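# Unload four cartons from pallet onto taped table area

## Task

Transfer each of the four cartons from the pallet to the table so that every carton lies flat, stays fully inside the blue tape outline, does not rest on another carton, and keeps the same face on top that it had at the start; a carton counts only if it stays put without the robot holding it, and at the end the tool must have released everything and moved away.

## Robot and tools

Robot: one arm with a vacuum tool at its end, no fingers. The tracked point is the cup point, the middle of the rims of four suction cups. The cups point along the cup point's own +z axis. In that point's axes the cups are at x = -35 and +35 mm; the pair at y = -70 mm belongs to air channel a, the pair at y = +70 mm to channel b. The tool reaches 148 mm to each side along its y axis. Each cup is 36 mm wide.

Scene frame: origin on the table top under the arm base, +z up, +y to the left when facing along +x. The state line gives end_effector_position (m), end_effector_quat_wxyz and velocities (m/s, rad/s) in this frame. The printed position can be a little off, more so at long reach.

execute_actions takes "actions": a list holding one action, one wait, or nothing. An empty list just returns the state with pictures. An action is {"rows": [...], "steps": n} with n from 5 to 15 control steps (each 1/30 s, default 15); each row is used for one step, and the final row repeats if rows run out. A wait is {"steps": n} with n up to 300, counted from the previous result, so your reply time is included. "pictures": true adds camera images. A refused call sends nothing.

A row is 8 numbers, each in [-1, 1], ordered dx, dy, dz, rx, ry, rz, suction_a, suction_b. The first six are an offset, not a pose: the target is the cup point's pose in the most recent result that shows it, shifted along and turned about the cup point's own axes (not the scene axes). If no result in the scene has shown it yet, or for later calls inside the same reply, the offset counts from where the arm is when the action begins. Every row counts from that same base, not from the row before. Scale: 1.0 equals 0.6 m for dx, dy, dz and 180 degrees for the rotation; rx, ry, rz form a single rotation vector. All zeros therefore pulls the arm back to the base pose; it is not a pause. The last two numbers set vacuum per channel: 1 is full (about 75 kPa below ambient), a fraction asks for that share, and 0.01 or less switches the channel off. Settings persist until changed.

move: "target" is one such 8-number row (same offset rules and scale). The cup point is driven in a straight line to it, taking 0.5 to 10 s, turning the short way; suction values are applied at the start. "speed" is path top speed in m/s, 0.002 to 0.5 (default 0.25); rotation is capped at twice that in rad/s. The path ignores obstacles, and the real arm may lag, wander or overshoot speed, especially when nearly stretched out. Optional "stop_force" (13 to 80 N, not allowed in the first 0.2 s) ends the path when the wrist sensor feels that much extra push against the motion for 2 steps; the arm then backs up 2 steps and holds. With it, and a very slow speed, you may aim well beyond the surface. Omit it when leaving a surface you are pressing on, and do not trust it on moves that rotate the tool. The result adds a "move:" line: done, contact, off_target, moving, held or fault, plus limits (paced = pose clipped; held = some steps blocked, after which motion can spike) and the remaining distance.

wait: "seconds" 0 to 10; nothing new is commanded. zoom_image: "camera" (cam_head_left, cam_head_right, cam_high, cam_low, cam_wrist) and "region" [x0, y0, x1, y1] in image pixels, top-left origin, at most 504 by 504.

Motion details: each step the commanded pose is clipped to within 100 mm and 16 degrees of the measured pose, and commands are smoothed about 0.17 s. Large moves may need several calls; read the returned pose and the "Hand target" line, then send the remainder. The last 5 steps of each action run after the result is returned, during your reply. "pose unreachable" and HELD mean the clearance check altered or blocked a command.

Gripping: switch a channel on and press both of its cups fully onto a smooth flat face, away from edges, seams and holes. If one cup of an active channel covers nothing, the other channel loses vacuum too, since there is one pump. Check suction_measured_a/_b; part_present_a/_b turn 1 at 0.54 and back to 0 below 0.49. Sealed readings sit up to 0.17 below the command (0.27 with both on). Held items ride up to 12 mm closer than the cup point suggests. To release, set the carton down on its support, then turn both channels off and lift at least 15 mm. A cup sealed to the table pins the tool; turn its channel off.

Force and faults: the arm is stiff; aiming even slightly past a firm surface, or touching fast, can trigger a stop. A force of 150 N anywhere on the arm, tool or load, or a joint hitting its load limit (pan and lift 297, elbow 135, wrists 48.6 N m), freezes the arm for 10 s and drops the rest of the call. Wrist force/torque are read in the cup point's axes, with offsets up to about 5.5 N, noise up to about 3.4 N and saturation near 100 N. Holding loads heats motors: MOTOR HOT appears at 70 °C, and at 85 °C the brakes lock until cooled. Avoid dropping, sliding or slamming cartons, pushing hard, and above all anything leaving the table. Loose objects may occasionally get nudged.

Each tool is called as name(argument=value, ...) on one line, values as JSON.

## Session

execute_actions(actions=[])

Scene clock: 0.00 s of 9400.00 s.
end_effector_position=(+0.6237, +0.0096, +0.5539) suction_measured_a=0.00 part_present_a=0 suction_measured_b=0.00 part_present_b=0 end_effector_quat_wxyz=(-0.000, +0.699, +0.715, +0.006) end_effector_velocity=(+0.000, +0.000, +0.000) end_effector_angular_velocity=(+0.000, -0.001, -0.001)
Joint positions: [-0.281 -1.702  1.857 -1.724 -1.57  -1.853]
Joint velocities: [-0.    -0.    -0.001 -0.     0.001  0.   ]
Joint torques (N m, as the arm reports them, + toward a larger angle): no reading
Wrist force (N, on the end effector, along its own x y z axes, offset not removed): no reading
Wrist torque (N m, same axes, about the end effector's origin, offset not removed): no reading
Hand target: +0.624, +0.010, +0.554; -0.000, +0.699, +0.715, +0.006

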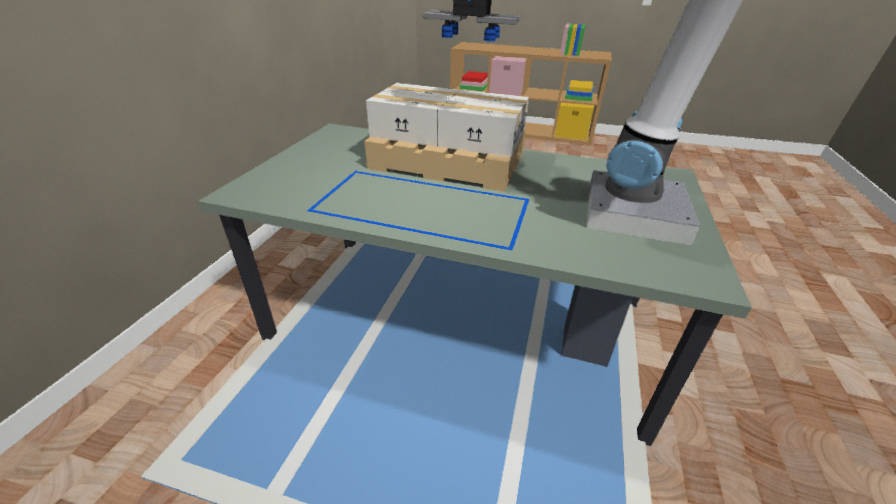

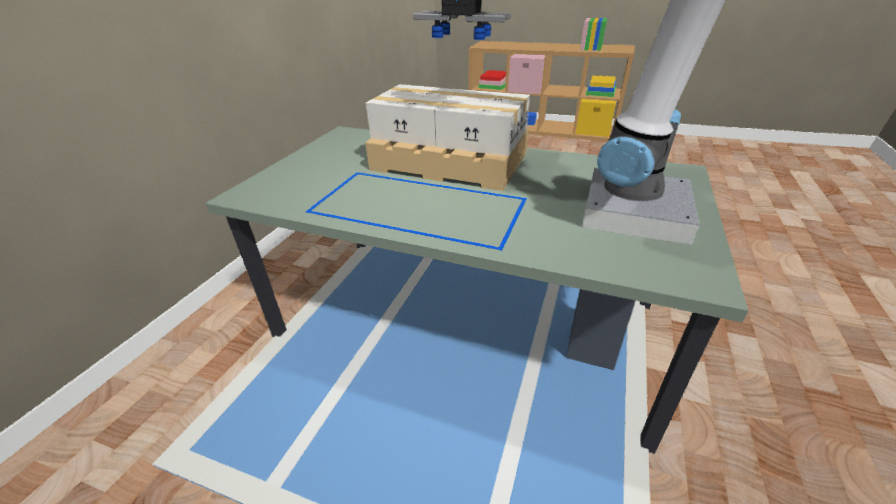

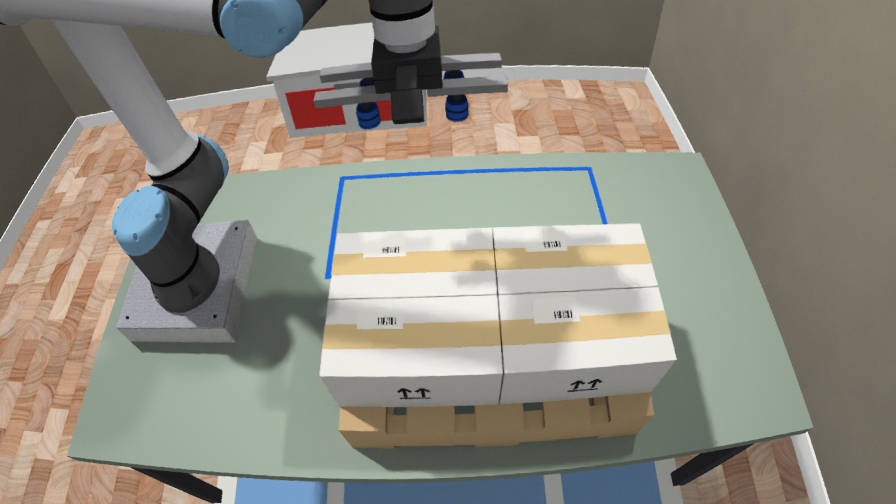

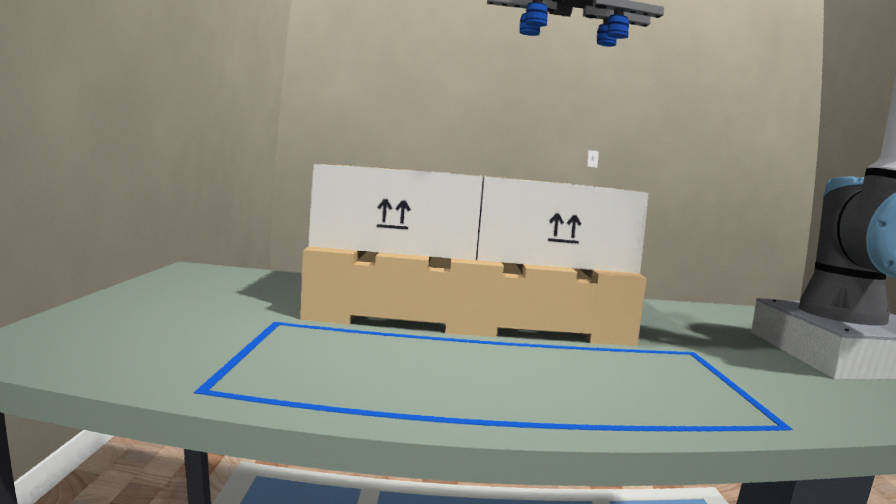

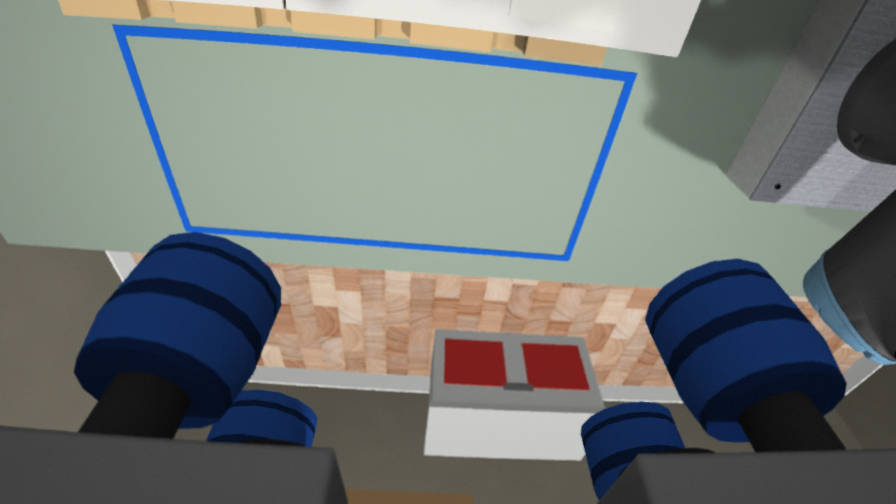

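move(target=[-0.5,0.2,0,0,0,0,0,0], speed=0.4)

Scene clock: 3.07 s of 9400.00 s.
end_effector_position=(+0.7499, -0.2874, +0.5527) suction_measured_a=0.00 part_present_a=0 suction_measured_b=0.00 part_present_b=0 end_effector_quat_wxyz=(-0.000, +0.699, +0.715, +0.007) end_effector_velocity=(+0.001, -0.003, +0.000) end_effector_angular_velocity=(-0.001, +0.000, -0.001)
Joint positions: [-0.598 -1.403  1.552 -1.718 -1.57  -2.171]
Joint velocities: [-0.002  0.004 -0.005  0.001 -0.001 -0.001]
Joint torques (N m, as the arm reports them, + toward a larger angle): [-17.37 -54.65 -67.46  -2.39   2.94  -2.03]
Wrist force (N, on the end effector, along its own x y z axes, offset not removed): [-2.3 1.5 -5.1]
Wrist torque (N m, same axes, about the end effector's origin, offset not removed): [0.27 0.24 0.24]
Hand target: +0.750, -0.288, +0.553; -0.000, +0.699, +0.715, +0.007
Off the commanded pose: 0.001 m, 0 deg.
Kept back: nothing.
move: done
camera_calibration (this result's frames):
cam_wrist: T_world_to_cam=[[-0.99765, -0.0680636, -0.00781784, 0.735912], [-0.0576808, 0.772879, 0.631926, -0.0429221], [-0.0369689, 0.630892, -0.774989, 0.77184], [0, 0, 0, 1]] pos_world=[0.760241, -0.403685, 0.631044]

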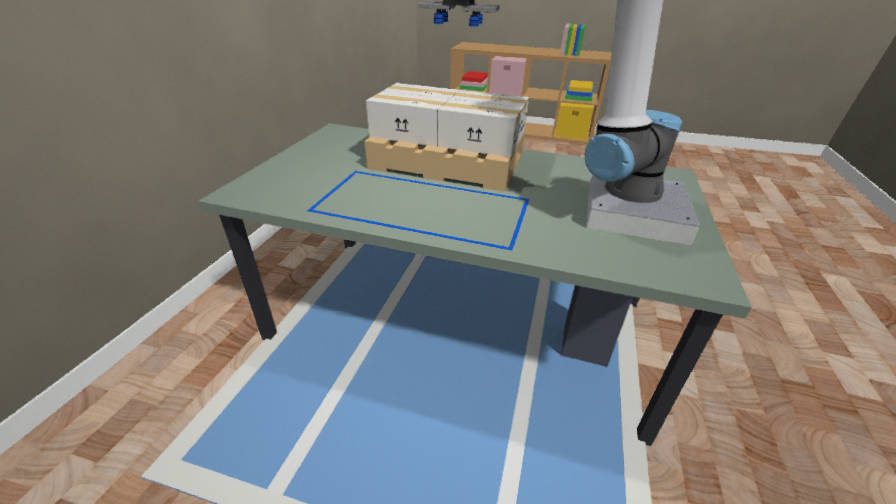

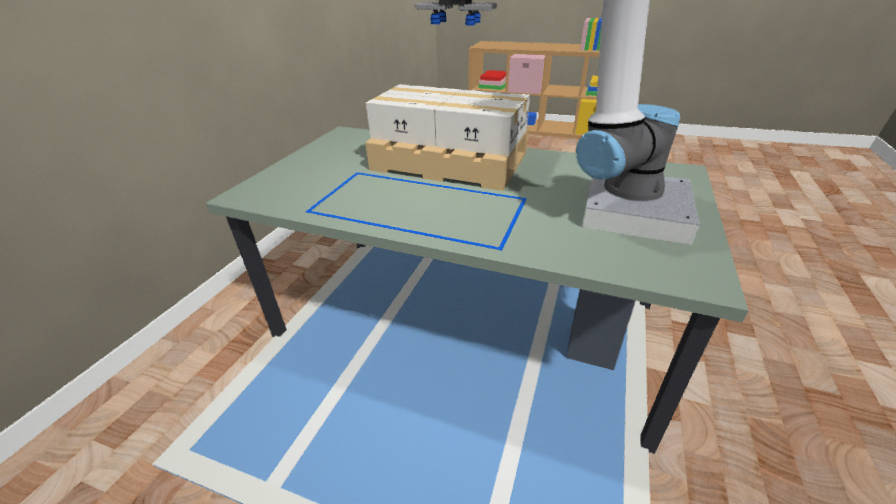

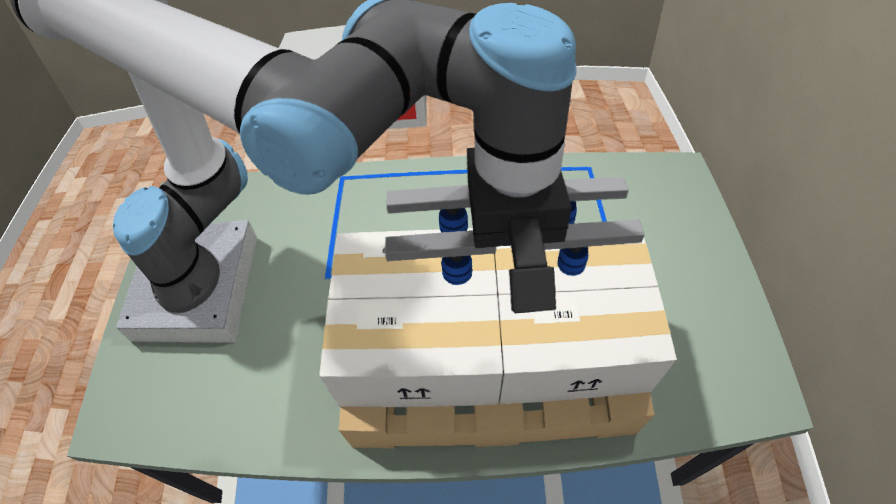

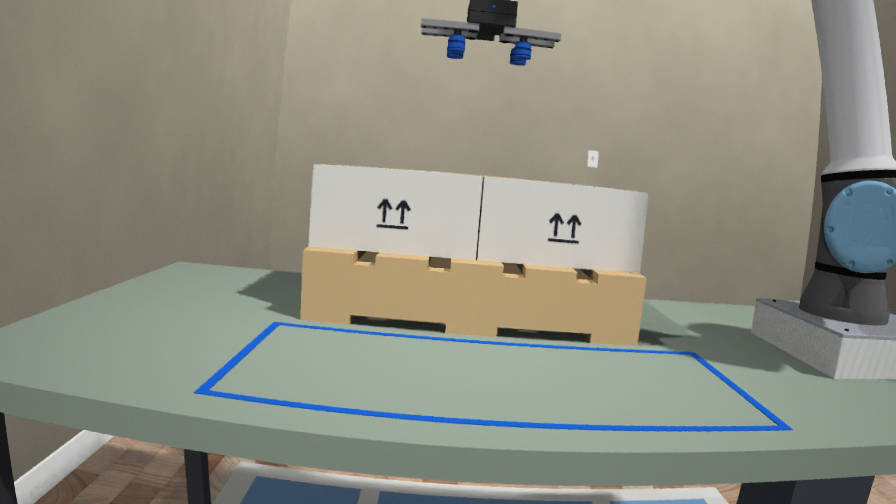

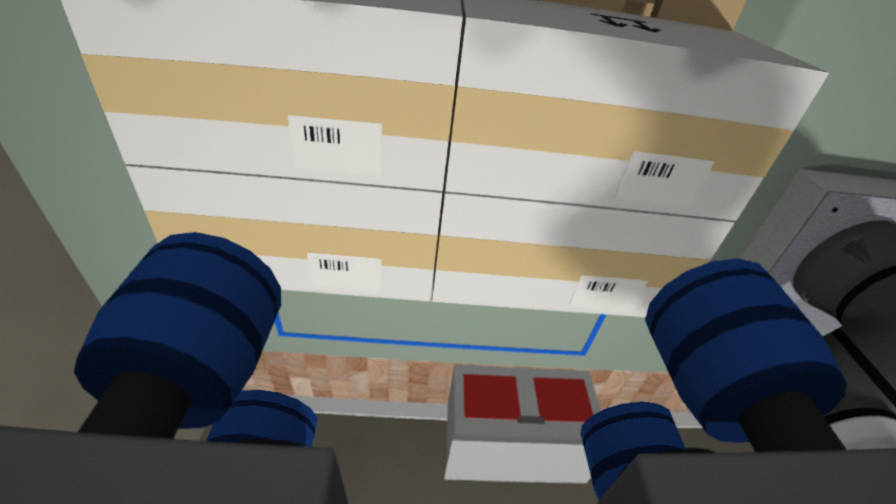

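move(target=[0.2625,0.264,0.41,0.003,-0.003,0.016,0,0], speed=0.4)

Scene clock: 5.37 s of 9400.00 s.
end_effector_position=(+0.9070, -0.1248, +0.3100) suction_measured_a=0.00 part_present_a=0 suction_measured_b=0.00 part_present_b=0 end_effector_quat_wxyz=(-0.000, +0.717, +0.697, -0.000) end_effector_velocity=(+0.002, +0.001, -0.002) end_effector_angular_velocity=(+0.000, +0.000, -0.000)
Joint positions: [-0.343 -1.096  1.59  -2.056 -1.582 -1.865]
Joint velocities: [ 0.002  0.004 -0.002 -0.001  0.     0.002]
Joint torques (N m, as the arm reports them, + toward a larger angle): [ 18.56 -75.45 -61.8   -7.3   -3.17   1.2 ]
Wrist force (N, on the end effector, along its own x y z axes, offset not removed): [-0.1 4.6 -3.9]
Wrist torque (N m, same axes, about the end effector's origin, offset not removed): [0.53 0.12 0.36]
Hand target: +0.907, -0.125, +0.310; -0.000, +0.717, +0.697, -0.000
Off the commanded pose: 0.001 m, 0 deg.
Kept back: nothing.
move: done
camera_calibration (this result's frames):
cam_wrist: T_world_to_cam=[[-0.999836, -0.0179467, 0.00257562, 0.906809], [-0.012403, 0.78066, 0.624832, -0.0440266], [-0.0132244, 0.624698, -0.780755, 0.466472], [0, 0, 0, 1]] pos_world=[0.912283, -0.24076, 0.389374]

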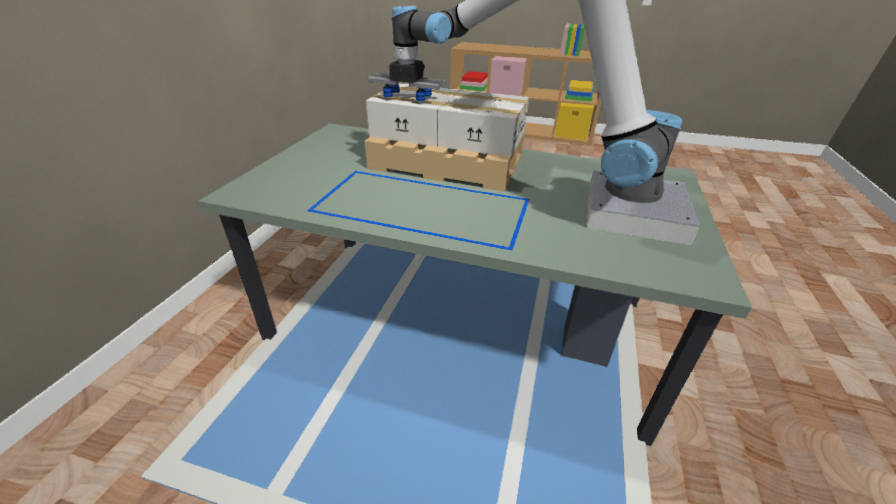

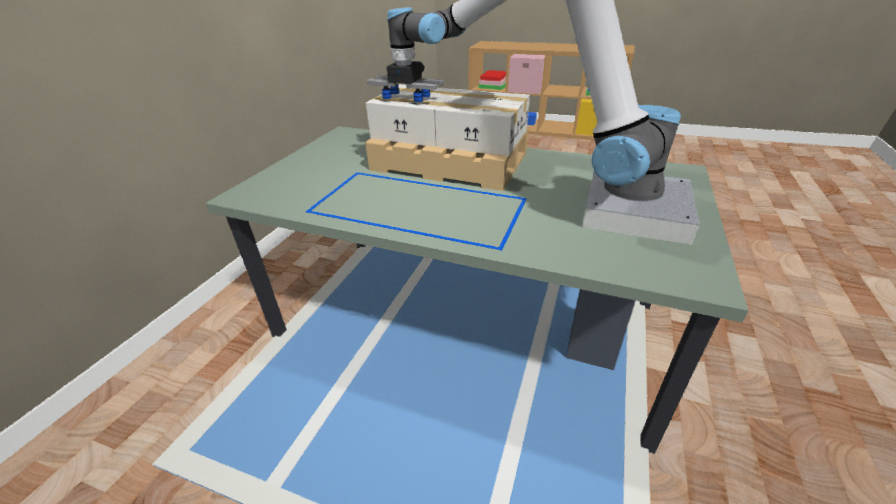

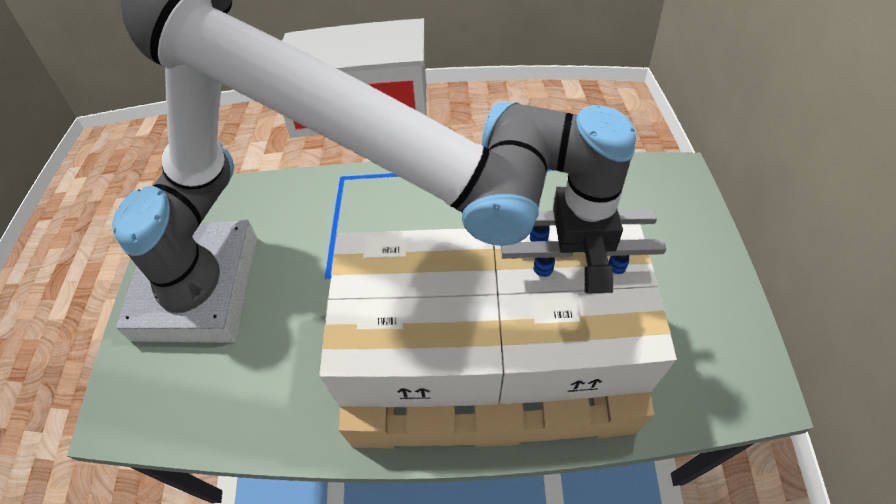

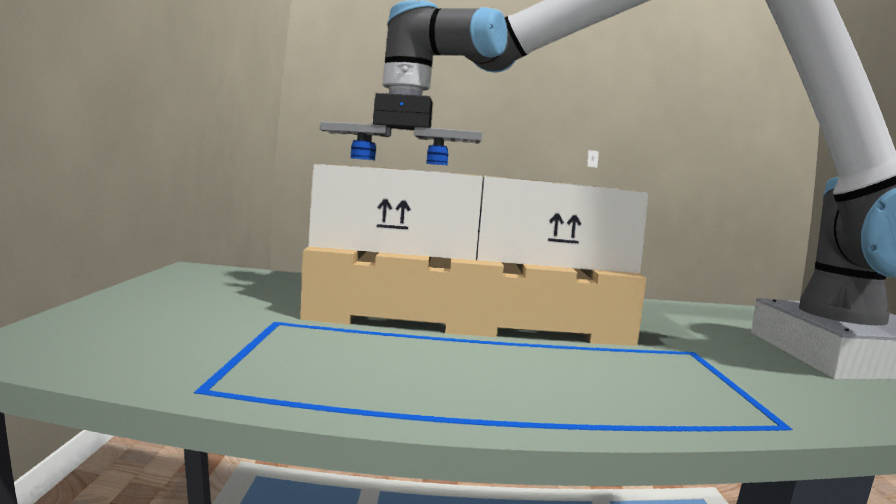

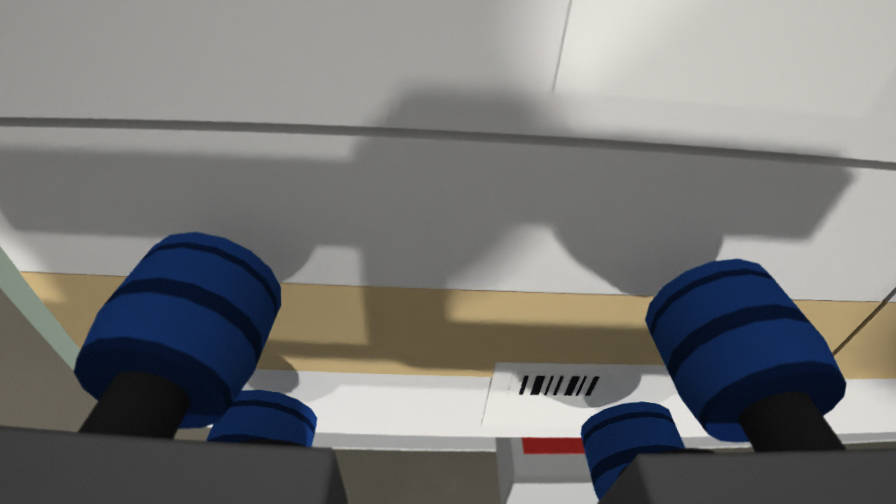

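move(target=[0,0,0.04,0,0,0,1,1], speed=0.02, stop_force=20)

Scene clock: 10.10 s of 9400.00 s.
end_effector_position=(+0.9070, -0.1248, +0.2864) suction_measured_a=0.56 part_present_a=1 suction_measured_b=0.56 part_present_b=1 end_effector_quat_wxyz=(-0.000, +0.717, +0.697, -0.000) end_effector_velocity=(-0.000, +0.000, -0.003) end_effector_angular_velocity=(-0.000, +0.000, -0.000)
Joint positions: [-0.344 -1.078  1.608 -2.093 -1.582 -1.866]
Joint velocities: [ 0.     0.002  0.003 -0.005 -0.     0.   ]
Joint torques (N m, as the arm reports them, + toward a larger angle): [-15.36 -91.39 -58.42  -9.5    0.24  -2.3 ]
Wrist force (N, on the end effector, along its own x y z axes, offset not removed): [-1.5 -0.5 17.1]
Wrist torque (N m, same axes, about the end effector's origin, offset not removed): [0.33 0.22 0.40]
Hand target: +0.907, -0.125, +0.286; -0.000, +0.717, +0.697, -0.000
Off the commanded pose: 0.000 m, 0 deg.
Kept back: nothing.
After step 90, 0.27 s passed at rest.
move: done
camera_calibration (this result's frames):
cam_wrist: T_world_to_cam=[[-0.999835, -0.017947, 0.00267834, 0.906828], [-0.0123389, 0.780658, 0.624837, -0.029311], [-0.0133048, 0.624701, -0.780751, 0.448107], [0, 0, 0, 1]] pos_world=[0.912279, -0.240776, 0.365745]

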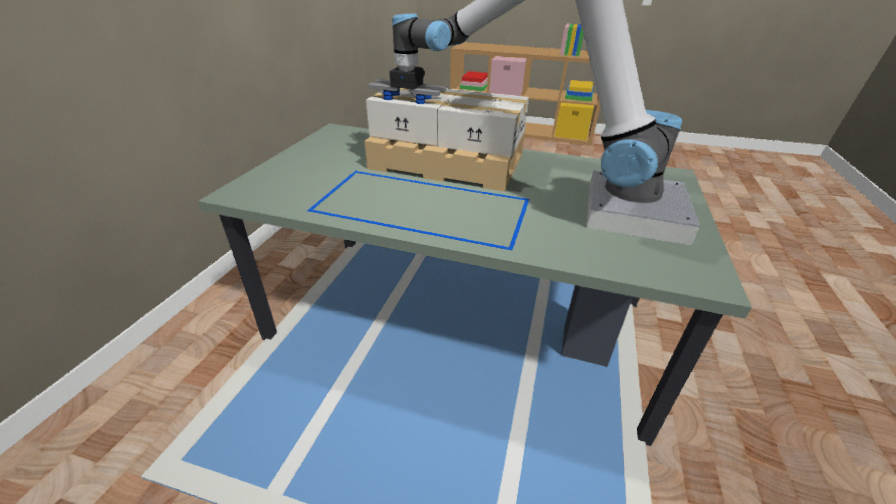

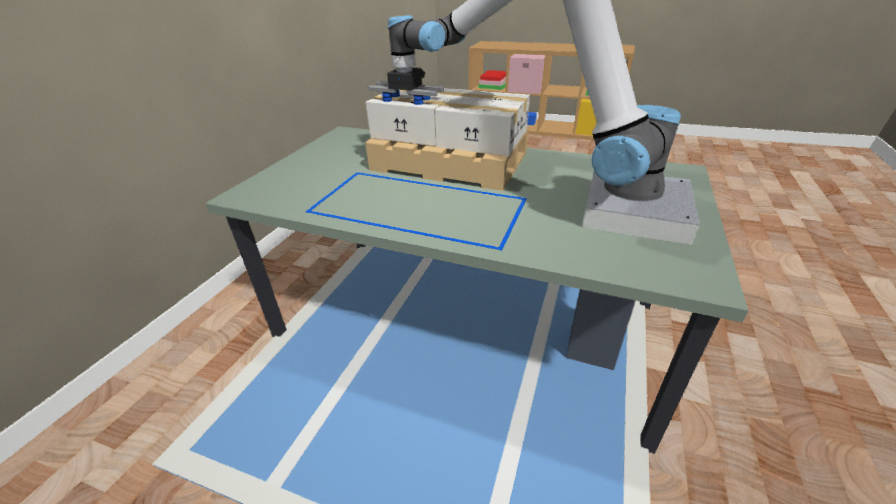

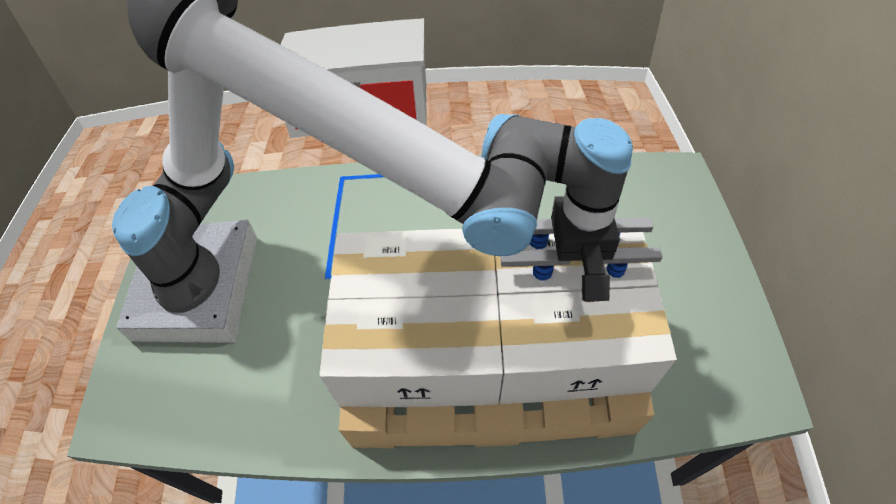

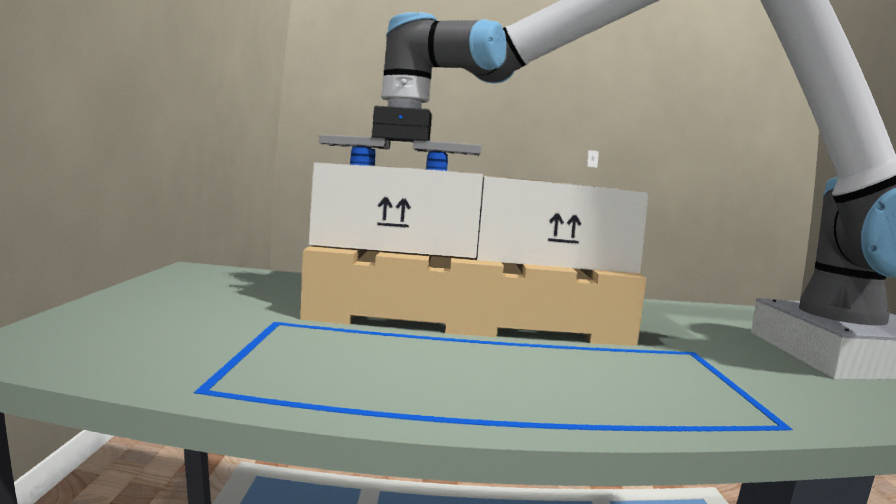

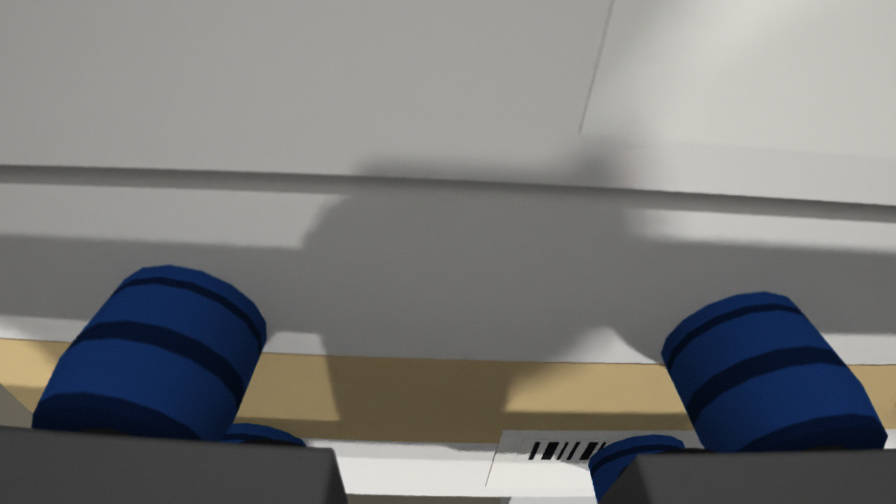

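move(target=[0.38,0.015,-0.04,0,0,0,1,1], speed=0.3)

move(target=[0.318,-0.045,0.235,0,0,0,1,1], speed=0.3)

zoom_image(camera="cam_low", region=[150,200,600,460])

Scene clock: 12.03 s of 9400.00 s.
end_effector_position=(+0.9225, +0.1023, +0.3101) suction_measured_a=0.79 part_present_a=1 suction_measured_b=0.79 part_present_b=1 end_effector_quat_wxyz=(-0.000, +0.717, +0.697, -0.001) end_effector_velocity=(+0.000, +0.003, -0.000) end_effector_angular_velocity=(+0.000, +0.001, +0.001)
Joint positions: [-0.095 -1.075  1.559 -2.044 -1.58  -1.616]
Joint velocities: [ 0.003  0.001 -0.001  0.001  0.     0.002]
Joint torques (N m, as the arm reports them, + toward a larger angle): [ 18.91 -96.3  -77.57  -5.11  -3.1    1.33]
Wrist force (N, on the end effector, along its own x y z axes, offset not removed): [-1.0 1.6 16.5]
Wrist torque (N m, same axes, about the end effector's origin, offset not removed): [0.40 0.27 0.19]
Hand target: +0.923, +0.103, +0.310; -0.000, +0.717, +0.697, -0.001
Off the commanded pose: 0.001 m, 0 deg.
Kept back: nothing.
move: done
camera_calibration (this result's frames):
cam_wrist: T_world_to_cam=[[-0.999835, -0.017957, 0.00285466, 0.926357], [-0.0122426, 0.780938, 0.624489, -0.221256], [-0.0134433, 0.624351, -0.781029, 0.32524], [0, 0, 0, 1]] pos_world=[0.927867, -0.013642, 0.389549]

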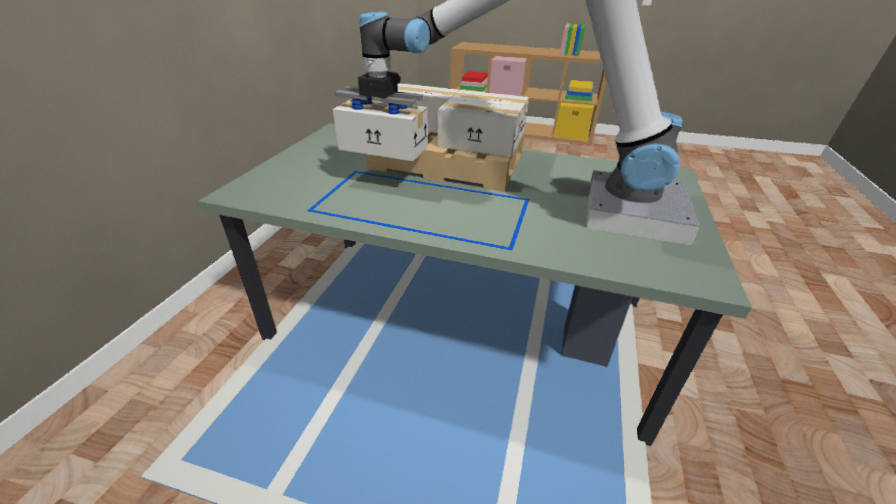

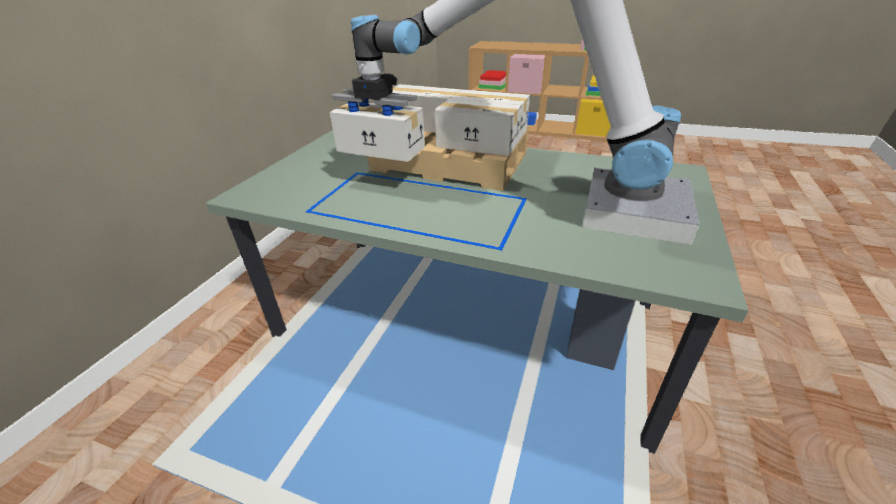

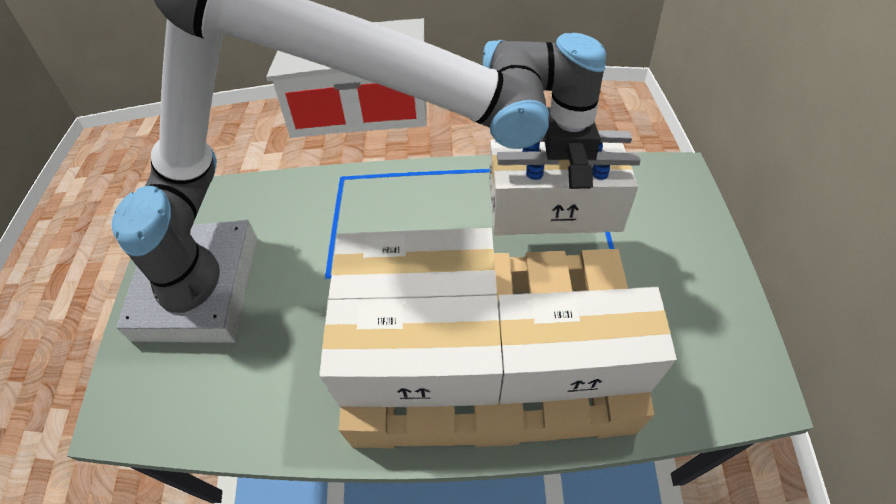

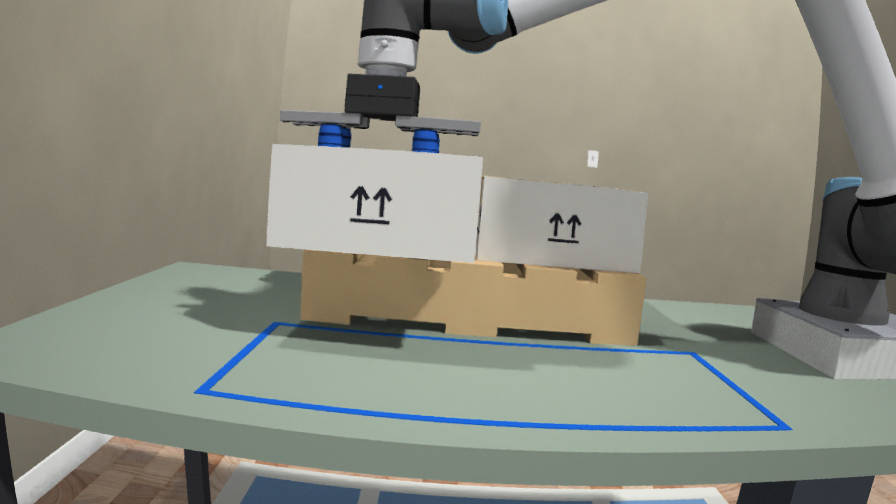

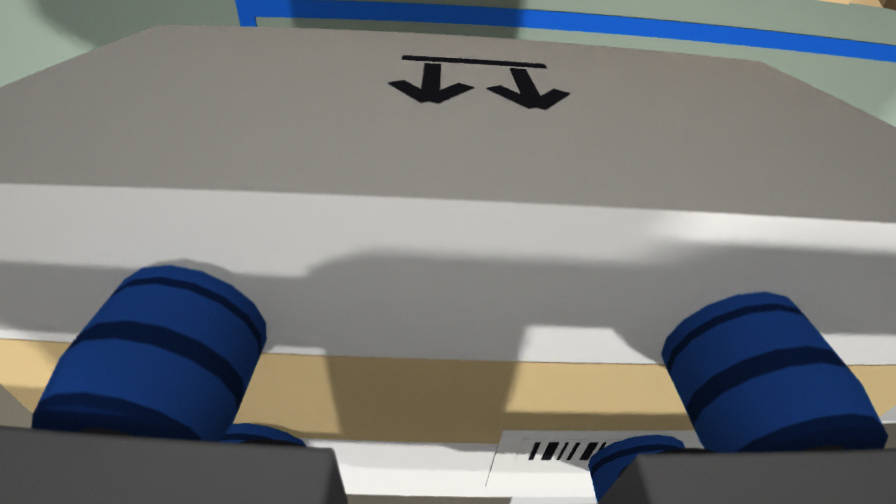

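Scene clock: 13.57 s of 9400.00 s.
end_effector_position=(+0.9011, +0.2932, +0.1692) suction_measured_a=0.79 part_present_a=1 suction_measured_b=0.79 part_present_b=1 end_effector_quat_wxyz=(-0.000, +0.717, +0.697, -0.001) end_effector_velocity=(-0.001, +0.003, -0.002) end_effector_angular_velocity=(+0.001, +0.001, +0.001)
Joint positions: [ 0.111 -0.922  1.598 -2.234 -1.578 -1.411]
Joint velocities: [ 0.003  0.003 -0.    -0.001  0.001  0.002]
Joint torques (N m, as the arm reports them, + toward a larger angle): [  13.32 -103.75  -68.78   -9.82   -3.12    2.59]
Wrist force (N, on the end effector, along its own x y z axes, offset not removed): [-1.6 2.3 17.5]
Wrist torque (N m, same axes, about the end effector's origin, offset not removed): [0.55 0.36 0.31]
Hand target: +0.901, +0.293, +0.169; -0.000, +0.717, +0.697, -0.001
Off the commanded pose: 0.001 m, 0 deg.
Kept back: nothing.
move: done
camera_calibration (this result's frames):
cam_wrist: T_world_to_cam=[[-0.999834, -0.0179594, 0.00292871, 0.908789], [-0.0122036, 0.781185, 0.624181, -0.282667], [-0.0134978, 0.624042, -0.781274, 0.0958996], [0, 0, 0, 1]] pos_world=[0.906483, 0.177291, 0.248698]

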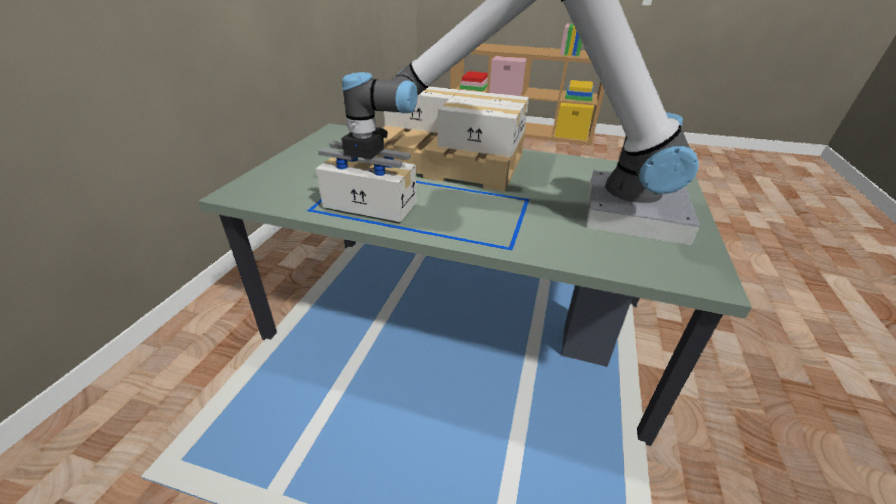

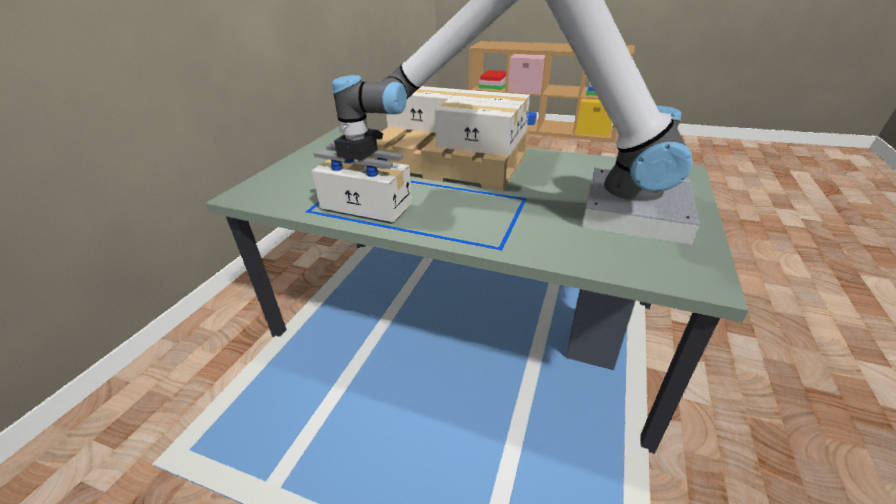

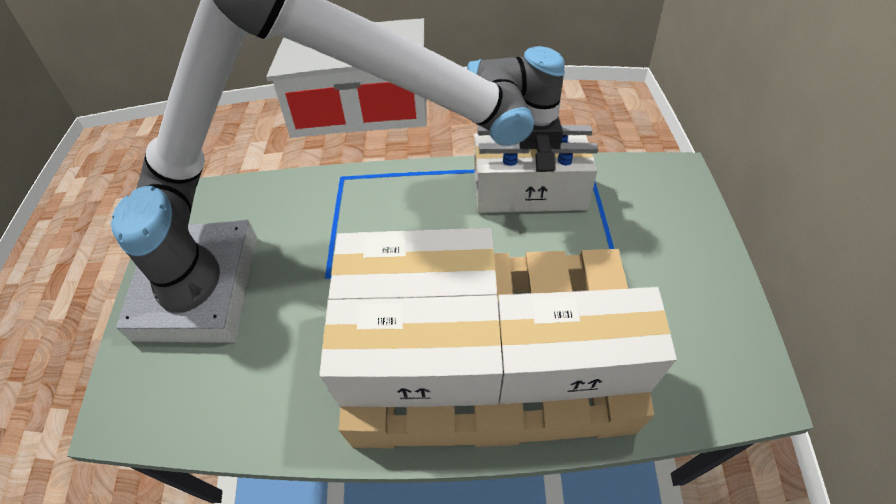

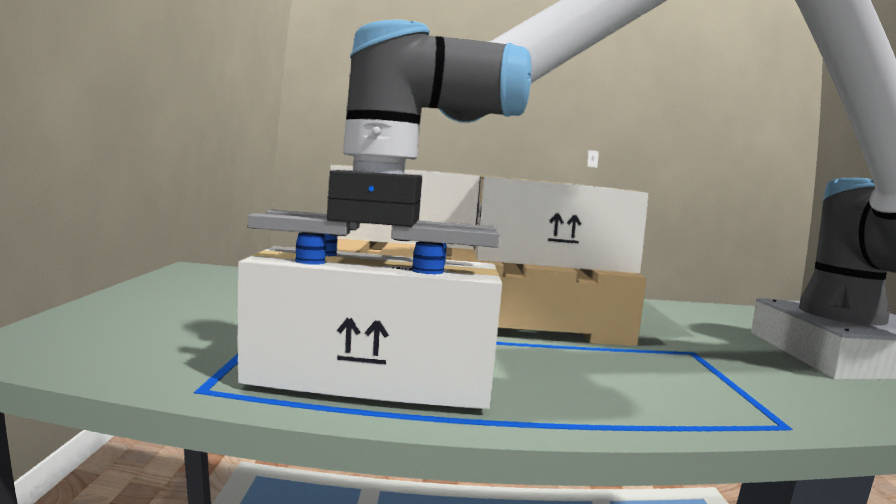

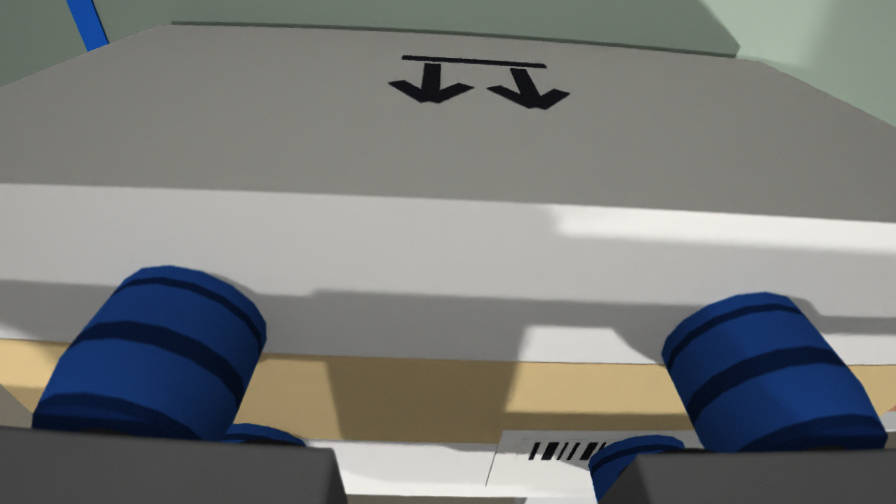

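Region (150, 200, 600, 460) of cam_low's 896x504 image, scaled by 1.120, with more detail than that image has; it fills the top 291 rows of this view, and the rest is white.

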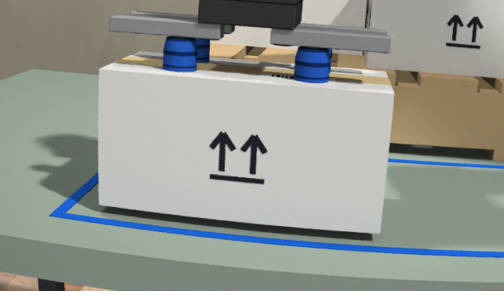

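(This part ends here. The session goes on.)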